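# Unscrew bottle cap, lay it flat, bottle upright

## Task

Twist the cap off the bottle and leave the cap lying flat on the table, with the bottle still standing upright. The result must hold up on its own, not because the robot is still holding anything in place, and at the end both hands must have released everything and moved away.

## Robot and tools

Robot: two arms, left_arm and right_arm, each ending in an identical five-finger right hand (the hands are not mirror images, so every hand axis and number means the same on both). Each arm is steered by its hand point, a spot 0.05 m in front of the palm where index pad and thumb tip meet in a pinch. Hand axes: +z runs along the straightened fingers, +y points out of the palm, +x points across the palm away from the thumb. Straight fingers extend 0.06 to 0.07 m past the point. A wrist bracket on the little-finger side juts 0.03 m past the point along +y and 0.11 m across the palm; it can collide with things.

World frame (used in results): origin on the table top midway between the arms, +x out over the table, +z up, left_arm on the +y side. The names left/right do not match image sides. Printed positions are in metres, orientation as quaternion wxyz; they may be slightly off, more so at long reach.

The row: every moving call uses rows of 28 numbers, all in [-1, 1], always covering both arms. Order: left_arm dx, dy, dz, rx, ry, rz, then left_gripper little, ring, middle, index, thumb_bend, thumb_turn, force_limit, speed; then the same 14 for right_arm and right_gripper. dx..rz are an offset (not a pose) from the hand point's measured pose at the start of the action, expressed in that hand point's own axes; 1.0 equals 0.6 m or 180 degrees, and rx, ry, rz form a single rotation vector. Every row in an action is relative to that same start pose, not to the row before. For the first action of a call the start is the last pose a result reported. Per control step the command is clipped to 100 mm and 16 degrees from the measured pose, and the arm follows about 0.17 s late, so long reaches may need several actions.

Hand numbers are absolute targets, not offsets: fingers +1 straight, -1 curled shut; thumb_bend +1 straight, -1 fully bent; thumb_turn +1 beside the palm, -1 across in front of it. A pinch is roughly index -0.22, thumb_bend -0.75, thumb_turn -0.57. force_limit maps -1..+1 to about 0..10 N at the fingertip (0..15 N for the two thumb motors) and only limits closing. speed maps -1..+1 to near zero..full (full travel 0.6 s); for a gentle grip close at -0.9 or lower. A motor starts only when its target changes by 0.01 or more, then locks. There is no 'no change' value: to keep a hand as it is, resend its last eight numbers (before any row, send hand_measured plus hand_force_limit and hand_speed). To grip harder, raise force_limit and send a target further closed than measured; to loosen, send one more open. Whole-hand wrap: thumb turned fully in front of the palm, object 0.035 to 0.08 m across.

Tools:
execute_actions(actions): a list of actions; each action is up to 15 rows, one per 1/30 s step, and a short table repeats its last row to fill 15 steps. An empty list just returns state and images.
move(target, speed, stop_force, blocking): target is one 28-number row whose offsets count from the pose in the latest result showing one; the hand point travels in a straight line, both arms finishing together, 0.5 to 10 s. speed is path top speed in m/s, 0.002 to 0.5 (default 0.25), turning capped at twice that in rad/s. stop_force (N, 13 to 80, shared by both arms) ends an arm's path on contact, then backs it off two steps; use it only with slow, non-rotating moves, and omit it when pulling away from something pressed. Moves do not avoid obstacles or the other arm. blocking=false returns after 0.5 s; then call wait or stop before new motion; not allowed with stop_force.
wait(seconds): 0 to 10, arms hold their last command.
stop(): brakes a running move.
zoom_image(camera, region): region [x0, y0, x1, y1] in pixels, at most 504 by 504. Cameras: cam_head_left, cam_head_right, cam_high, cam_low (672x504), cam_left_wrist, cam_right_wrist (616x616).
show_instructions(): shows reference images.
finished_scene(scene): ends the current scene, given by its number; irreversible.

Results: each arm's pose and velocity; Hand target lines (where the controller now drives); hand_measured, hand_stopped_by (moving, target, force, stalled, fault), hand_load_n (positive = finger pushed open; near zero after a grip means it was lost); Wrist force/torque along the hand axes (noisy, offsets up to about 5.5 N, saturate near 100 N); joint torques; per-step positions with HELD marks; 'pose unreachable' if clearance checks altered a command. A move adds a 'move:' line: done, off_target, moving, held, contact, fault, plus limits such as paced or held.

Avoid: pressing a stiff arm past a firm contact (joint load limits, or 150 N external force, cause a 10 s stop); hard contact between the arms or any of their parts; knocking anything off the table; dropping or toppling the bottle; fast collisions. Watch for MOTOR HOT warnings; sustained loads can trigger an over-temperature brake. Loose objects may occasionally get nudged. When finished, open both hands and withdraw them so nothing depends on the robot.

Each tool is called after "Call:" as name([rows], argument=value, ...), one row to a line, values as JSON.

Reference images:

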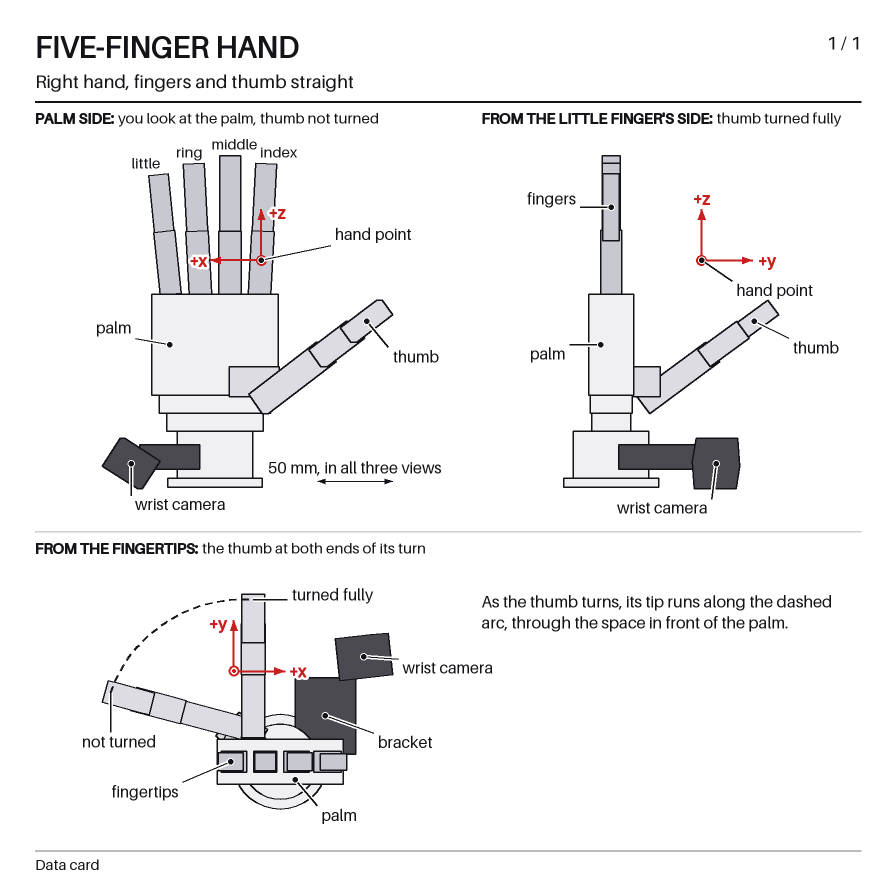

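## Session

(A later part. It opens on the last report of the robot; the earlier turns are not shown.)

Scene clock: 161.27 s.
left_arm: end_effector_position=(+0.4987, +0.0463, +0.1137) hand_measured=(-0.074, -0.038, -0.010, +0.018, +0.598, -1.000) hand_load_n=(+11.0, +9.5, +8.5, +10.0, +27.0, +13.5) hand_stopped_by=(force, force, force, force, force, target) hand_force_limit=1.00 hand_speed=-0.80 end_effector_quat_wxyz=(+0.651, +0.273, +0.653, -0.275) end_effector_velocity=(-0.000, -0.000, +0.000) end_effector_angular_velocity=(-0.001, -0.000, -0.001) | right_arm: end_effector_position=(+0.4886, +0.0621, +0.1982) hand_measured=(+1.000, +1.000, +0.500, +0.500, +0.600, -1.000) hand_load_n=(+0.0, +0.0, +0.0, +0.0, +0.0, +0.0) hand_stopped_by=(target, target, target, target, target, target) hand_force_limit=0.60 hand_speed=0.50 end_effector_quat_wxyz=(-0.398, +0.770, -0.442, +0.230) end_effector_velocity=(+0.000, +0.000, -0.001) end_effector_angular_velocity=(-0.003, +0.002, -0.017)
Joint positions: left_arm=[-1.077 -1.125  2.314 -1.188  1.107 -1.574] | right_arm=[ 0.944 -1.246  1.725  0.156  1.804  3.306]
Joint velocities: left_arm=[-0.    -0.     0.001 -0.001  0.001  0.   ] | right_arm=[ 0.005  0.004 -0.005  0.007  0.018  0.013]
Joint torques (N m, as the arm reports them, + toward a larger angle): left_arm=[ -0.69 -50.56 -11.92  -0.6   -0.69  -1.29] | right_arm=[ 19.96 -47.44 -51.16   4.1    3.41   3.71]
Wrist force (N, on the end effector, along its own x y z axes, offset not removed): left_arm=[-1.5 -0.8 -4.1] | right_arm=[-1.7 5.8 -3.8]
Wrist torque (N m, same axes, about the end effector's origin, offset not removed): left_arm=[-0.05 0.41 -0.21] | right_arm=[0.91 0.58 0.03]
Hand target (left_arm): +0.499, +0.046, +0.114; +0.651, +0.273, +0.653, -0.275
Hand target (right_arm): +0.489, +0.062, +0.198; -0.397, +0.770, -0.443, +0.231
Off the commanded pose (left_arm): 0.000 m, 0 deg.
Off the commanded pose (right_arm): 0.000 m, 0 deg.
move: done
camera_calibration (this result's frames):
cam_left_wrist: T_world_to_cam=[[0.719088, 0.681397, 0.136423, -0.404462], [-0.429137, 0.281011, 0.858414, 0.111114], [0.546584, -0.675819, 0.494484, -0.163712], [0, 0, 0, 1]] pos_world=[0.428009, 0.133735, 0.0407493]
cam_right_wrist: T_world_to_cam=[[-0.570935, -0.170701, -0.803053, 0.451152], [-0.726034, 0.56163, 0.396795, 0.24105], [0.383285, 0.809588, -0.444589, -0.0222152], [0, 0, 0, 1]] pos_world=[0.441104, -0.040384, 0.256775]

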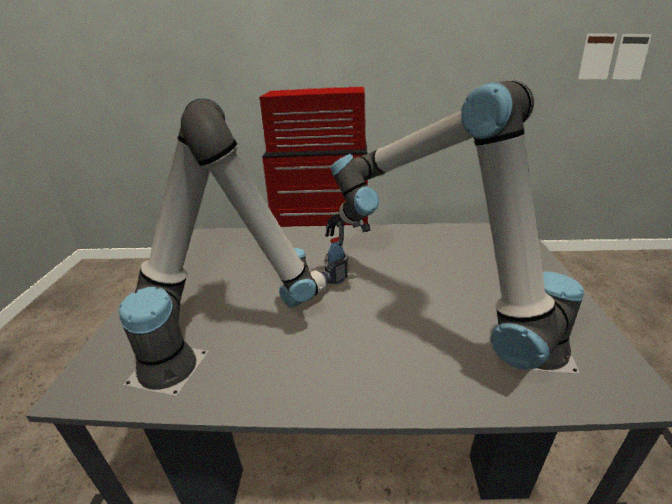

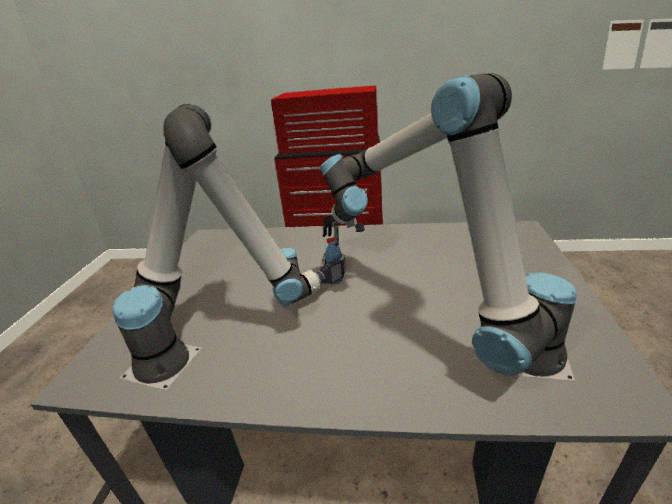

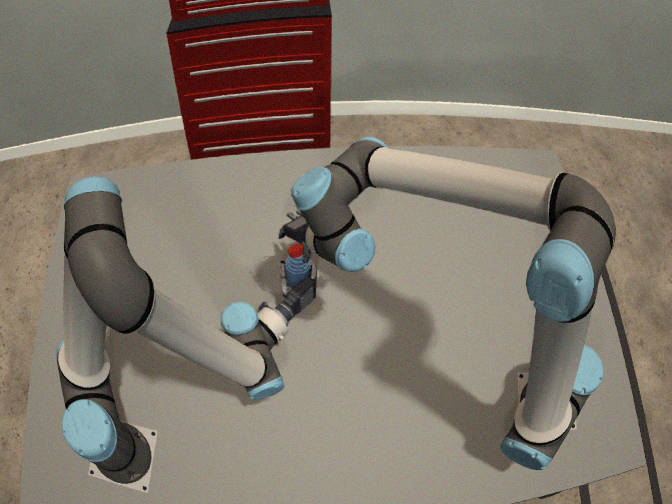

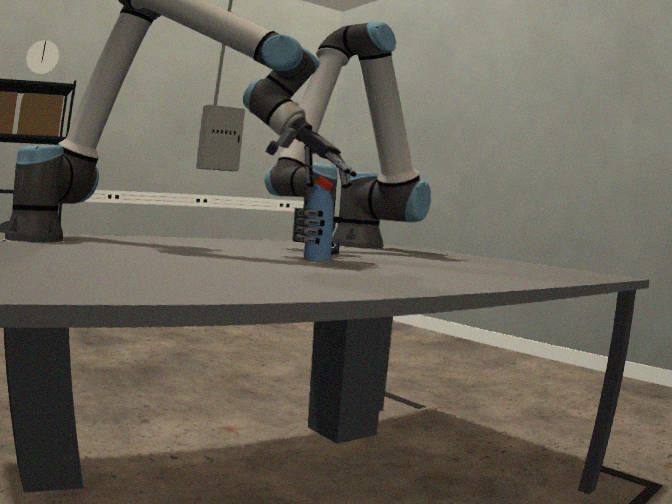

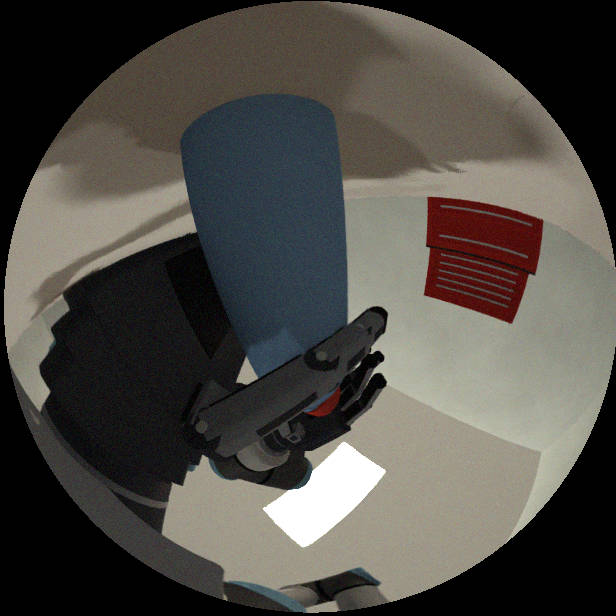

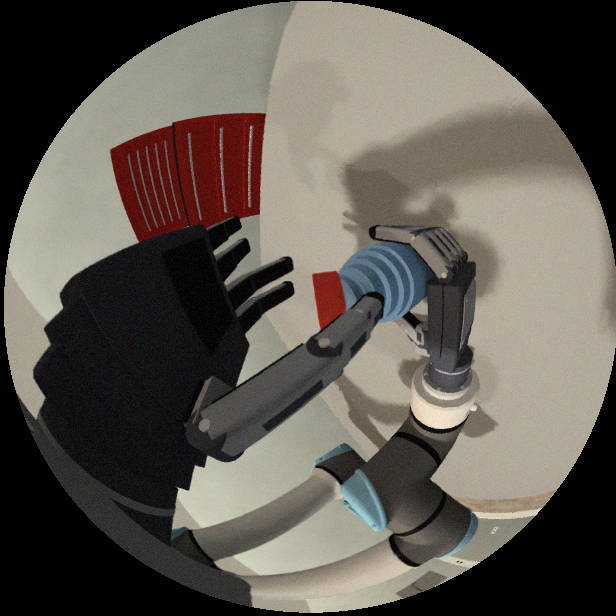

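Call:
move(target=[0,0,0,0,0,0,-1,-1,-1,-1,-1,-1,1,-0.8, 0,0.004,0.003,0,0,0,1,1,-0.5,-0.5,-0.9,-1,0.6,-0.6], speed=0.03)

Call:
move(target=[0,0,0,0,0,0,-1,-1,-1,-1,-1,-1,1,-0.8, 0,-0.054,-0.039,0,0,0,1,1,-0.5,-0.5,-0.9,-1,0.6,-0.6], speed=0.05)

Call:
zoom_image(camera="cam_low", region=[240,110,400,230])

Scene clock: 162.60 s.
left_arm: end_effector_position=(+0.4987, +0.0463, +0.1137) hand_measured=(-0.074, -0.038, -0.010, +0.018, +0.600, -1.000) hand_load_n=(+8.5, +8.5, +8.5, +10.0, +27.0, +10.0) hand_stopped_by=(force, force, force, force, force, target) hand_force_limit=1.00 hand_speed=-0.80 end_effector_quat_wxyz=(+0.651, +0.273, +0.653, -0.275) end_effector_velocity=(-0.000, +0.000, -0.000) end_effector_angular_velocity=(+0.001, +0.000, -0.001) | right_arm: end_effector_position=(+0.4887, +0.0622, +0.1952) hand_measured=(+1.000, +1.000, -0.092, -0.088, +0.346, -1.000) hand_load_n=(+0.0, +0.0, +11.0, +11.0, +17.5, -0.5) hand_stopped_by=(target, target, force, force, force, target) hand_force_limit=0.60 hand_speed=-0.60 end_effector_quat_wxyz=(-0.398, +0.770, -0.442, +0.230) end_effector_velocity=(-0.000, -0.000, +0.001) end_effector_angular_velocity=(+0.001, -0.001, -0.000)
Joint positions: left_arm=[-1.076 -1.125  2.314 -1.188  1.107 -1.574] | right_arm=[ 0.944 -1.244  1.727  0.151  1.804  3.306]
Joint velocities: left_arm=[0.    0.    0.    0.001 0.001 0.   ] | right_arm=[ 0.    -0.001  0.001 -0.     0.    -0.   ]
Joint torques (N m, as the arm reports them, + toward a larger angle): left_arm=[ -3.28 -50.5  -12.44  -0.65   2.94  -1.3 ] | right_arm=[-13.24 -46.4  -29.04  -0.84  -3.34  -3.83]
Wrist force (N, on the end effector, along its own x y z axes, offset not removed): left_arm=[-7.9 0.5 -6.1] | right_arm=[7.5 0.2 -2.2]
Wrist torque (N m, same axes, about the end effector's origin, offset not removed): left_arm=[0.06 -0.20 0.06] | right_arm=[-0.20 -0.69 0.23]
Hand target (left_arm): +0.499, +0.046, +0.114; +0.651, +0.273, +0.653, -0.275
Hand target (right_arm): +0.489, +0.062, +0.195; -0.398, +0.770, -0.442, +0.230
Off the commanded pose (left_arm): 0.000 m, 0 deg.
Off the commanded pose (right_arm): 0.000 m, 0 deg.
move: done
camera_calibration (this result's frames):
cam_left_wrist: T_world_to_cam=[[0.719075, 0.68141, 0.136423, -0.404466], [-0.429142, 0.281003, 0.858414, 0.111117], [0.546597, -0.675809, 0.494484, -0.163717], [0, 0, 0, 1]] pos_world=[0.428014, 0.133741, 0.0407492]
cam_right_wrist: T_world_to_cam=[[-0.570868, -0.170605, -0.803121, 0.44882], [-0.726041, 0.561637, 0.396771, 0.242317], [0.383372, 0.809603, -0.444487, -0.0237004], [0, 0, 0, 1]] pos_world=[0.441235, -0.0403357, 0.253778]

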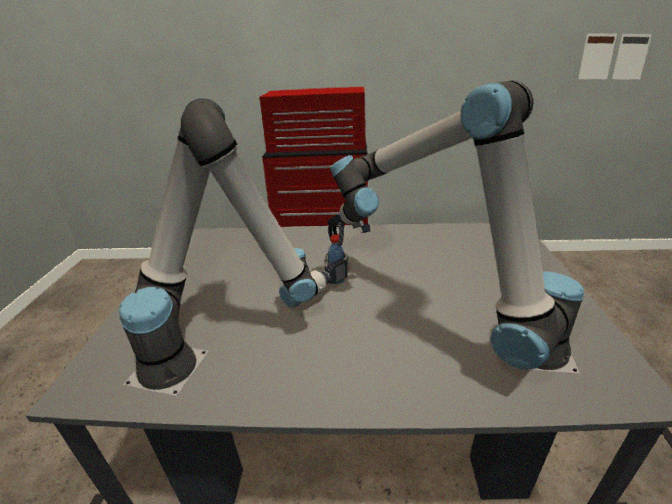

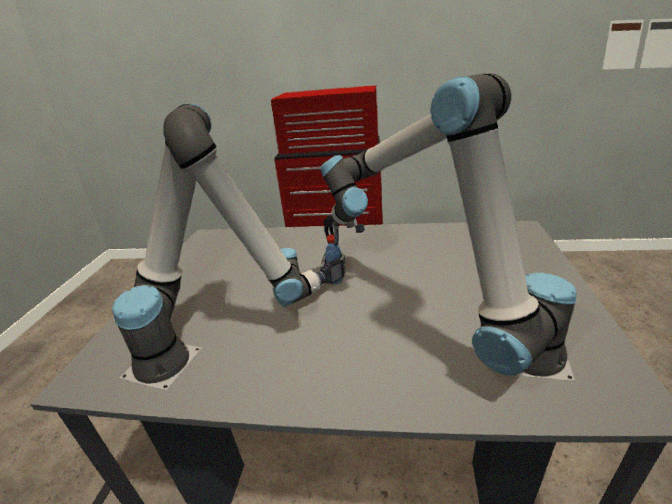

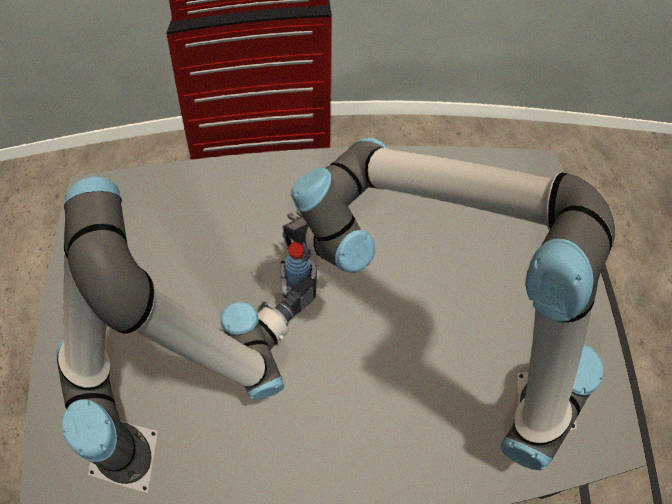

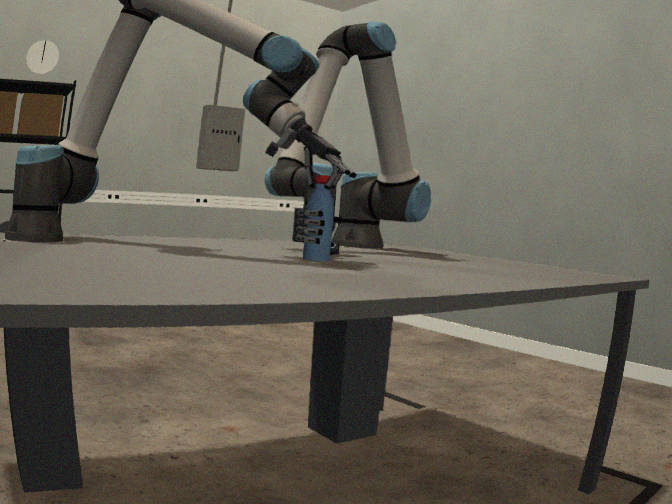

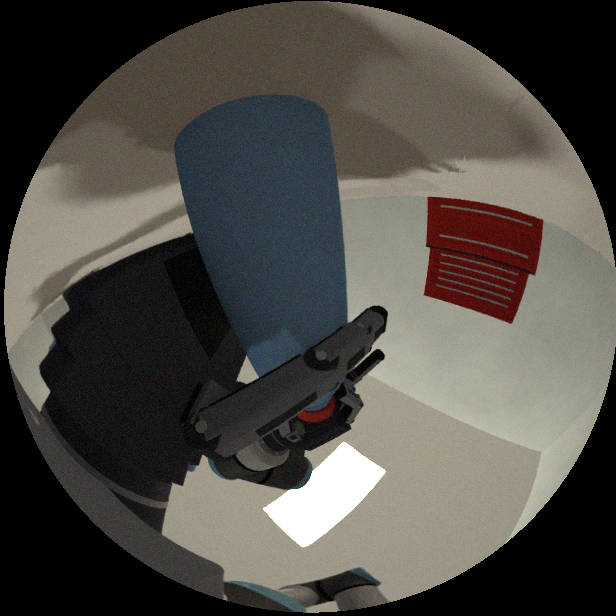

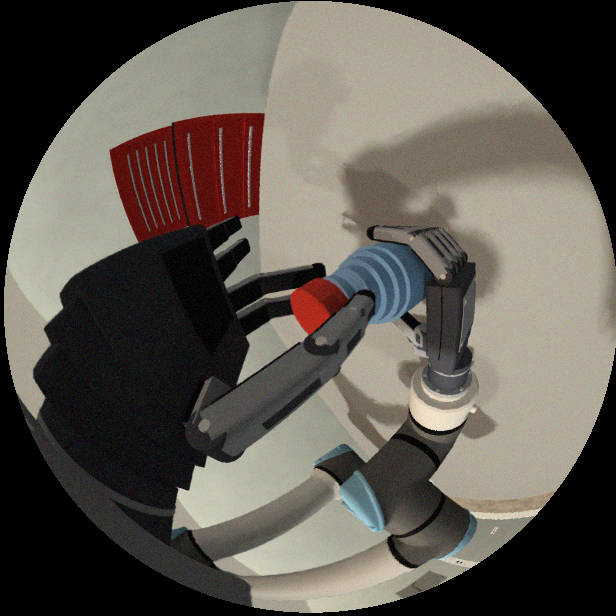

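Scene clock: 163.83 s.
left_arm: end_effector_position=(+0.4987, +0.0463, +0.1137) hand_measured=(-0.074, -0.038, -0.010, +0.020, +0.600, -1.000) hand_load_n=(+8.5, +9.0, +9.0, +10.5, +26.0, +10.5) hand_stopped_by=(force, force, force, force, force, target) hand_force_limit=1.00 hand_speed=-0.80 end_effector_quat_wxyz=(+0.651, +0.273, +0.653, -0.275) end_effector_velocity=(+0.000, +0.000, +0.001) end_effector_angular_velocity=(-0.000, -0.000, +0.001) | right_arm: end_effector_position=(+0.4883, +0.0620, +0.2349) hand_measured=(+1.000, +1.000, -0.094, -0.088, +0.336, -1.000) hand_load_n=(+0.0, +0.0, +0.0, +0.0, +0.0, +0.0) hand_stopped_by=(target, target, force, force, force, target) hand_force_limit=0.60 hand_speed=-0.60 end_effector_quat_wxyz=(-0.398, +0.770, -0.442, +0.230) end_effector_velocity=(+0.001, +0.001, +0.003) end_effector_angular_velocity=(+0.001, -0.001, -0.000)
Joint positions: left_arm=[-1.076 -1.125  2.314 -1.188  1.107 -1.574] | right_arm=[ 0.944 -1.273  1.69   0.218  1.804  3.307]
Joint velocities: left_arm=[ 0.001 -0.001  0.     0.001 -0.    -0.   ] | right_arm=[-0.    -0.001 -0.004  0.003  0.     0.   ]
Joint torques (N m, as the arm reports them, + toward a larger angle): left_arm=[ -2.52 -48.09 -12.75  -0.43   0.33  -1.27] | right_arm=[ 19.63 -73.28 -51.6    4.85   3.61   3.62]
Wrist force (N, on the end effector, along its own x y z axes, offset not removed): left_arm=[-3.5 0.0 -0.7] | right_arm=[7.4 -1.9 0.6]
Wrist torque (N m, same axes, about the end effector's origin, offset not removed): left_arm=[-0.06 -0.23 -0.01] | right_arm=[-0.61 -1.08 0.52]
Hand target (left_arm): +0.499, +0.046, +0.114; +0.651, +0.273, +0.653, -0.275
Hand target (right_arm): +0.488, +0.062, +0.235; -0.398, +0.770, -0.442, +0.230
Off the commanded pose (left_arm): 0.000 m, 0 deg.
Off the commanded pose (right_arm): 0.000 m, 0 deg.
move: done
camera_calibration (this result's frames):
cam_left_wrist: T_world_to_cam=[[0.719092, 0.681393, 0.136422, -0.404467], [-0.429136, 0.281015, 0.858413, 0.111113], [0.54658, -0.675822, 0.494485, -0.163711], [0, 0, 0, 1]] pos_world=[0.428012, 0.133737, 0.0407495]
cam_right_wrist: T_world_to_cam=[[-0.570859, -0.170599, -0.803129, 0.480398], [-0.726049, 0.561627, 0.396772, 0.226303], [0.38337, 0.809612, -0.444473, -0.0057878], [0, 0, 0, 1]] pos_world=[0.440766, -0.0404568, 0.293459]

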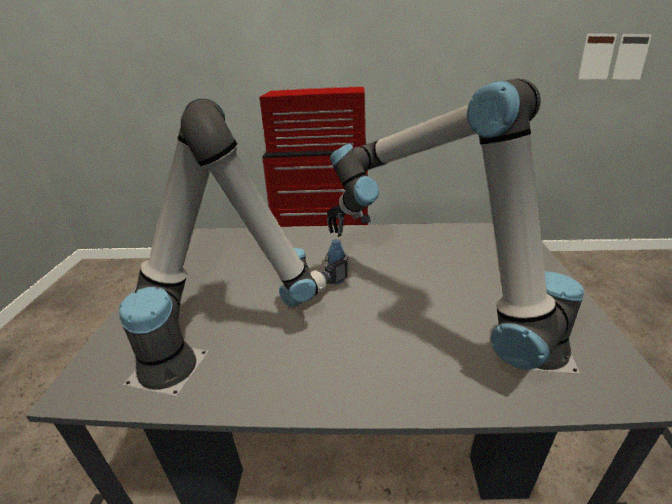

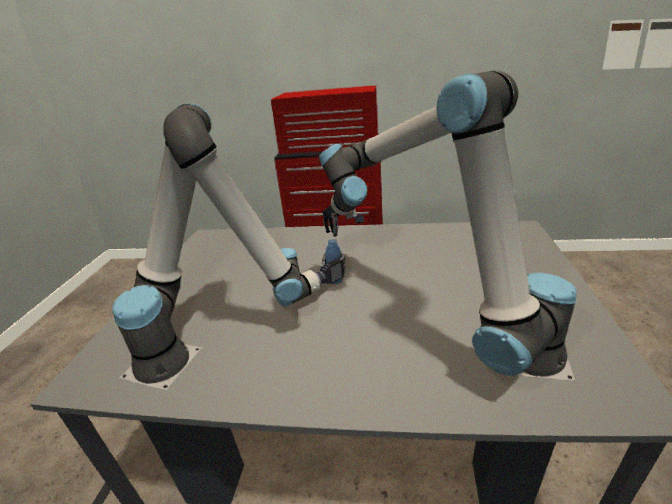

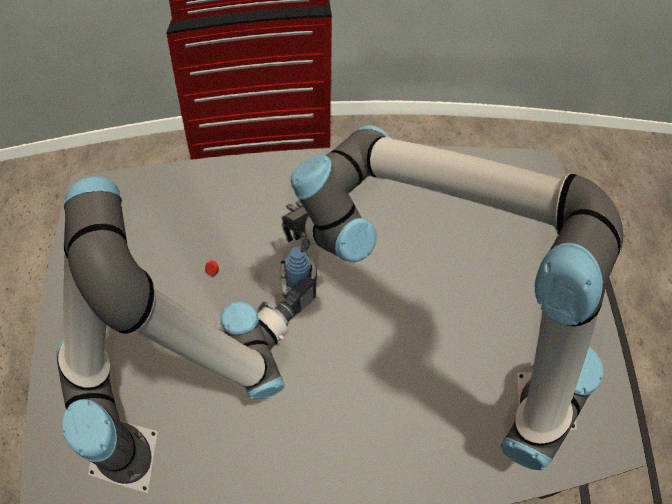

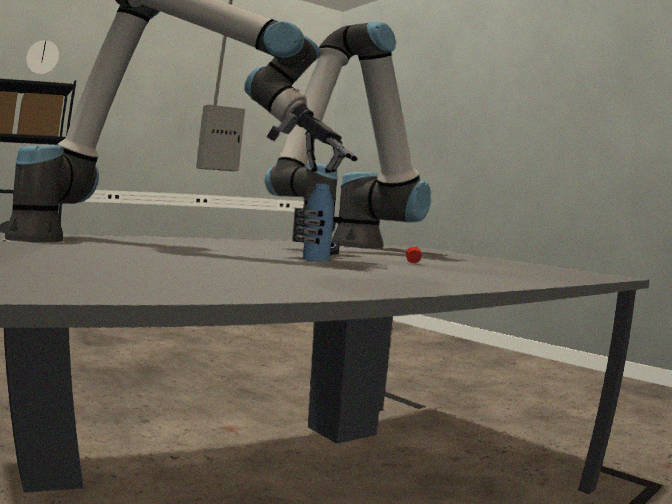

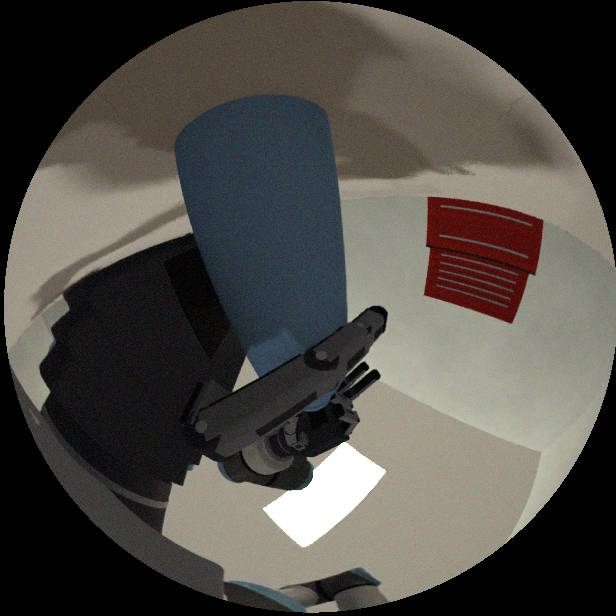

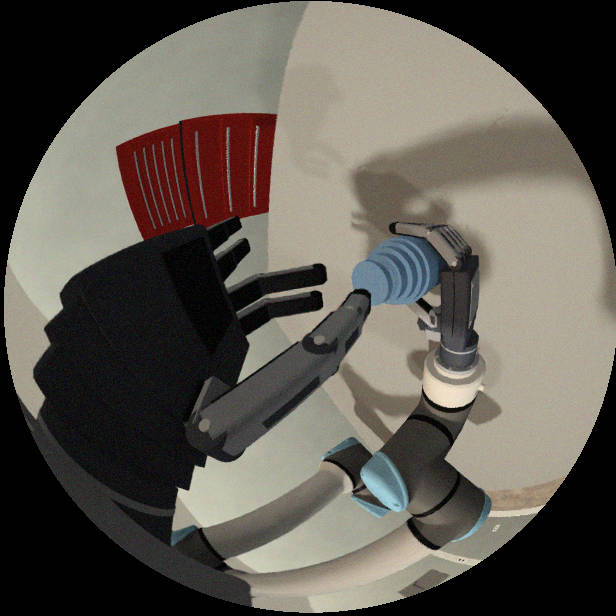

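Region (240, 110, 400, 230) of cam_low's 672x504 image, scaled by 3.150, with more detail than that image has; it fills the top 378 rows of this view, and the rest is white.

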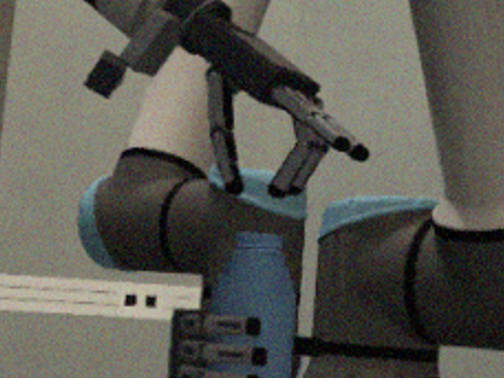

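Call:
move(target=[0,0,0,0,0,0,0.2,0.22,0.24,0.27,0.7,-1,1,-0.8, 0,0,0,0,0,0,1,1,0.5,0.5,0.6,-1,0.6,0.5])

Scene clock: 166.27 s.
left_arm: end_effector_position=(+0.4987, +0.0463, +0.1137) hand_measured=(+0.200, +0.220, +0.240, +0.270, +0.700, -1.000) hand_load_n=(+0.0, +0.0, +0.0, +0.0, +0.0, +0.0) hand_stopped_by=(target, target, target, target, target, target) hand_force_limit=1.00 hand_speed=-0.80 end_effector_quat_wxyz=(+0.651, +0.273, +0.653, -0.275) end_effector_velocity=(+0.000, -0.000, -0.000) end_effector_angular_velocity=(+0.000, +0.000, +0.000) | right_arm: end_effector_position=(+0.4883, +0.0621, +0.2349) hand_measured=(+1.000, +1.000, +0.500, +0.500, +0.600, -1.000) hand_load_n=(+0.0, +0.0, +0.0, +0.0, +0.0, +0.0) hand_stopped_by=(target, target, target, target, target, target) hand_force_limit=0.60 hand_speed=0.50 end_effector_quat_wxyz=(-0.398, +0.770, -0.442, +0.230) end_effector_velocity=(-0.000, -0.001, -0.000) end_effector_angular_velocity=(-0.001, +0.001, -0.000)
Joint positions: left_arm=[-1.076 -1.125  2.314 -1.188  1.107 -1.574] | right_arm=[ 0.944 -1.273  1.69   0.218  1.804  3.307]
Joint velocities: left_arm=[-0.     0.001 -0.001 -0.    -0.     0.   ] | right_arm=[-0.    -0.001  0.001  0.     0.    -0.   ]
Joint torques (N m, as the arm reports them, + toward a larger angle): left_arm=[ -3.05 -49.84 -12.31  -0.69  -2.1   -1.21] | right_arm=[ 17.93 -47.34 -27.39  -2.39   2.74   2.55]
Wrist force (N, on the end effector, along its own x y z axes, offset not removed): left_arm=[0.1 0.4 -3.1] | right_arm=[-2.0 2.2 1.0]
Wrist torque (N m, same axes, about the end effector's origin, offset not removed): left_arm=[0.10 0.13 -0.01] | right_arm=[0.13 0.30 0.01]
Hand target (left_arm): +0.499, +0.046, +0.114; +0.651, +0.273, +0.653, -0.275
Hand target (right_arm): +0.488, +0.062, +0.235; -0.398, +0.770, -0.442, +0.230
Off the commanded pose (left_arm): 0.000 m, 0 deg.
Off the commanded pose (right_arm): 0.000 m, 0 deg.
move: done
camera_calibration (this result's frames):
cam_left_wrist: T_world_to_cam=[[0.719092, 0.681393, 0.136422, -0.404467], [-0.429136, 0.281015, 0.858413, 0.111113], [0.54658, -0.675821, 0.494485, -0.163711], [0, 0, 0, 1]] pos_world=[0.428012, 0.133737, 0.0407496]
cam_right_wrist: T_world_to_cam=[[-0.570853, -0.17059, -0.803135, 0.480402], [-0.726048, 0.56163, 0.396768, 0.226299], [0.38338, 0.809611, -0.444466, -0.00579414], [0, 0, 0, 1]] pos_world=[0.440765, -0.0404535, 0.293464]

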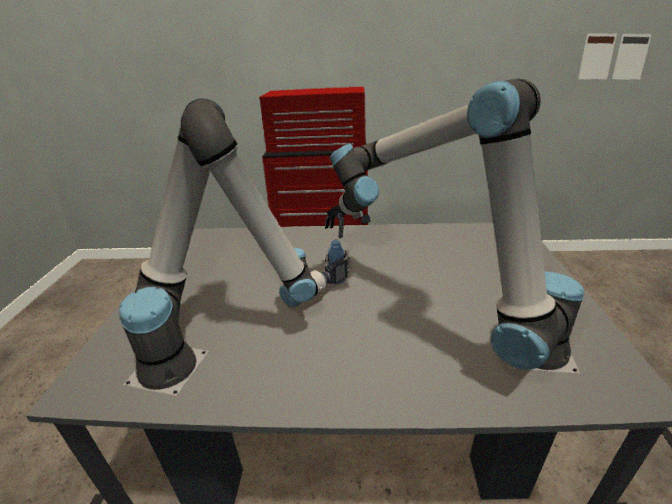

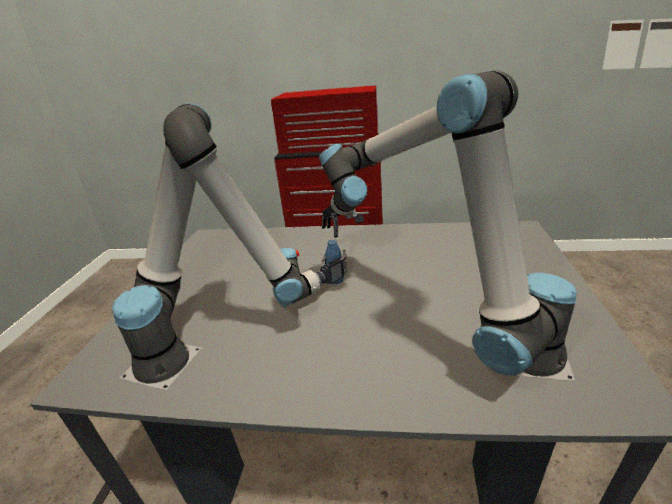

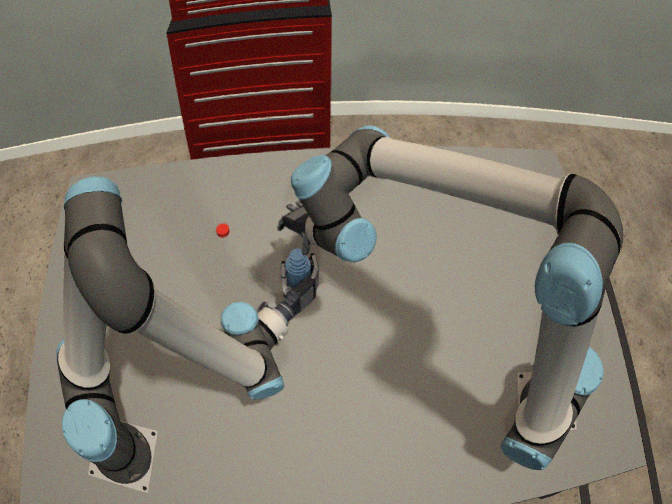

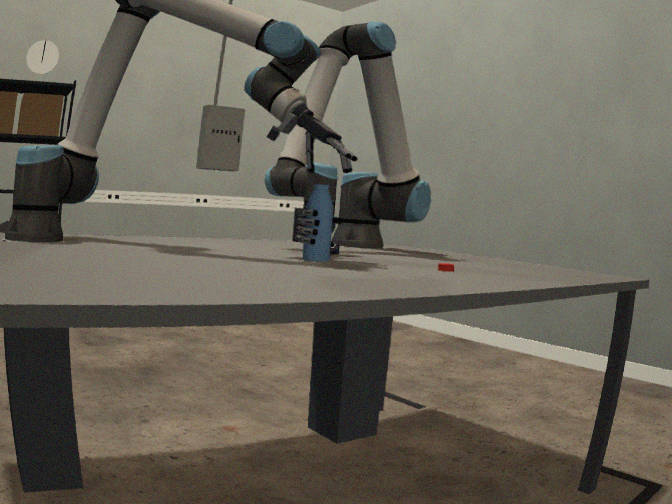

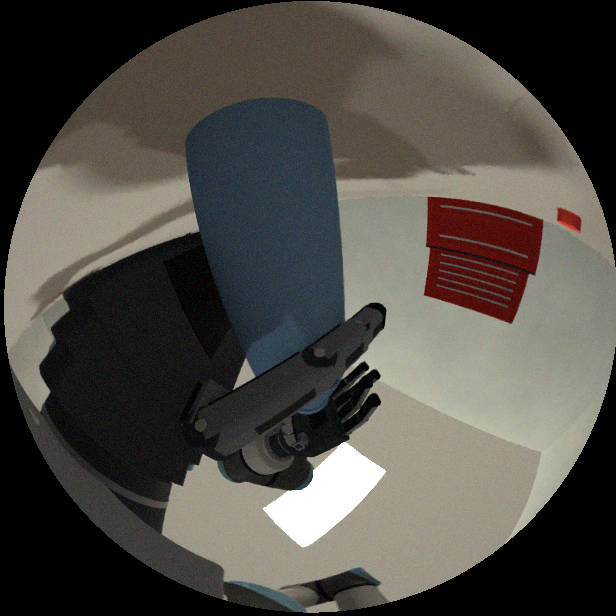

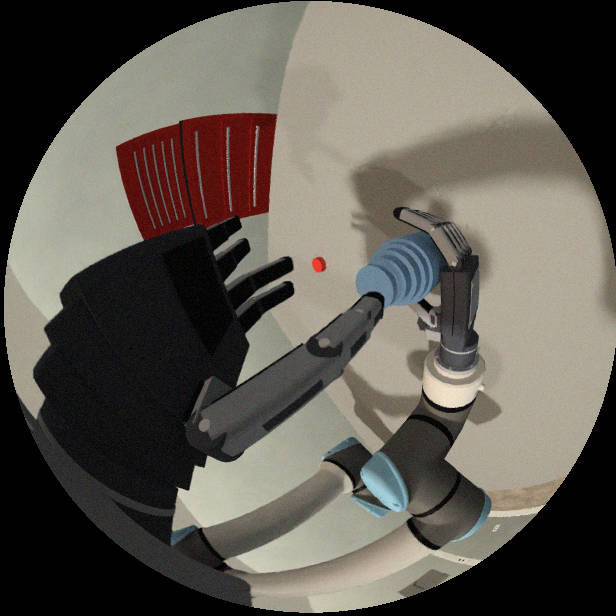

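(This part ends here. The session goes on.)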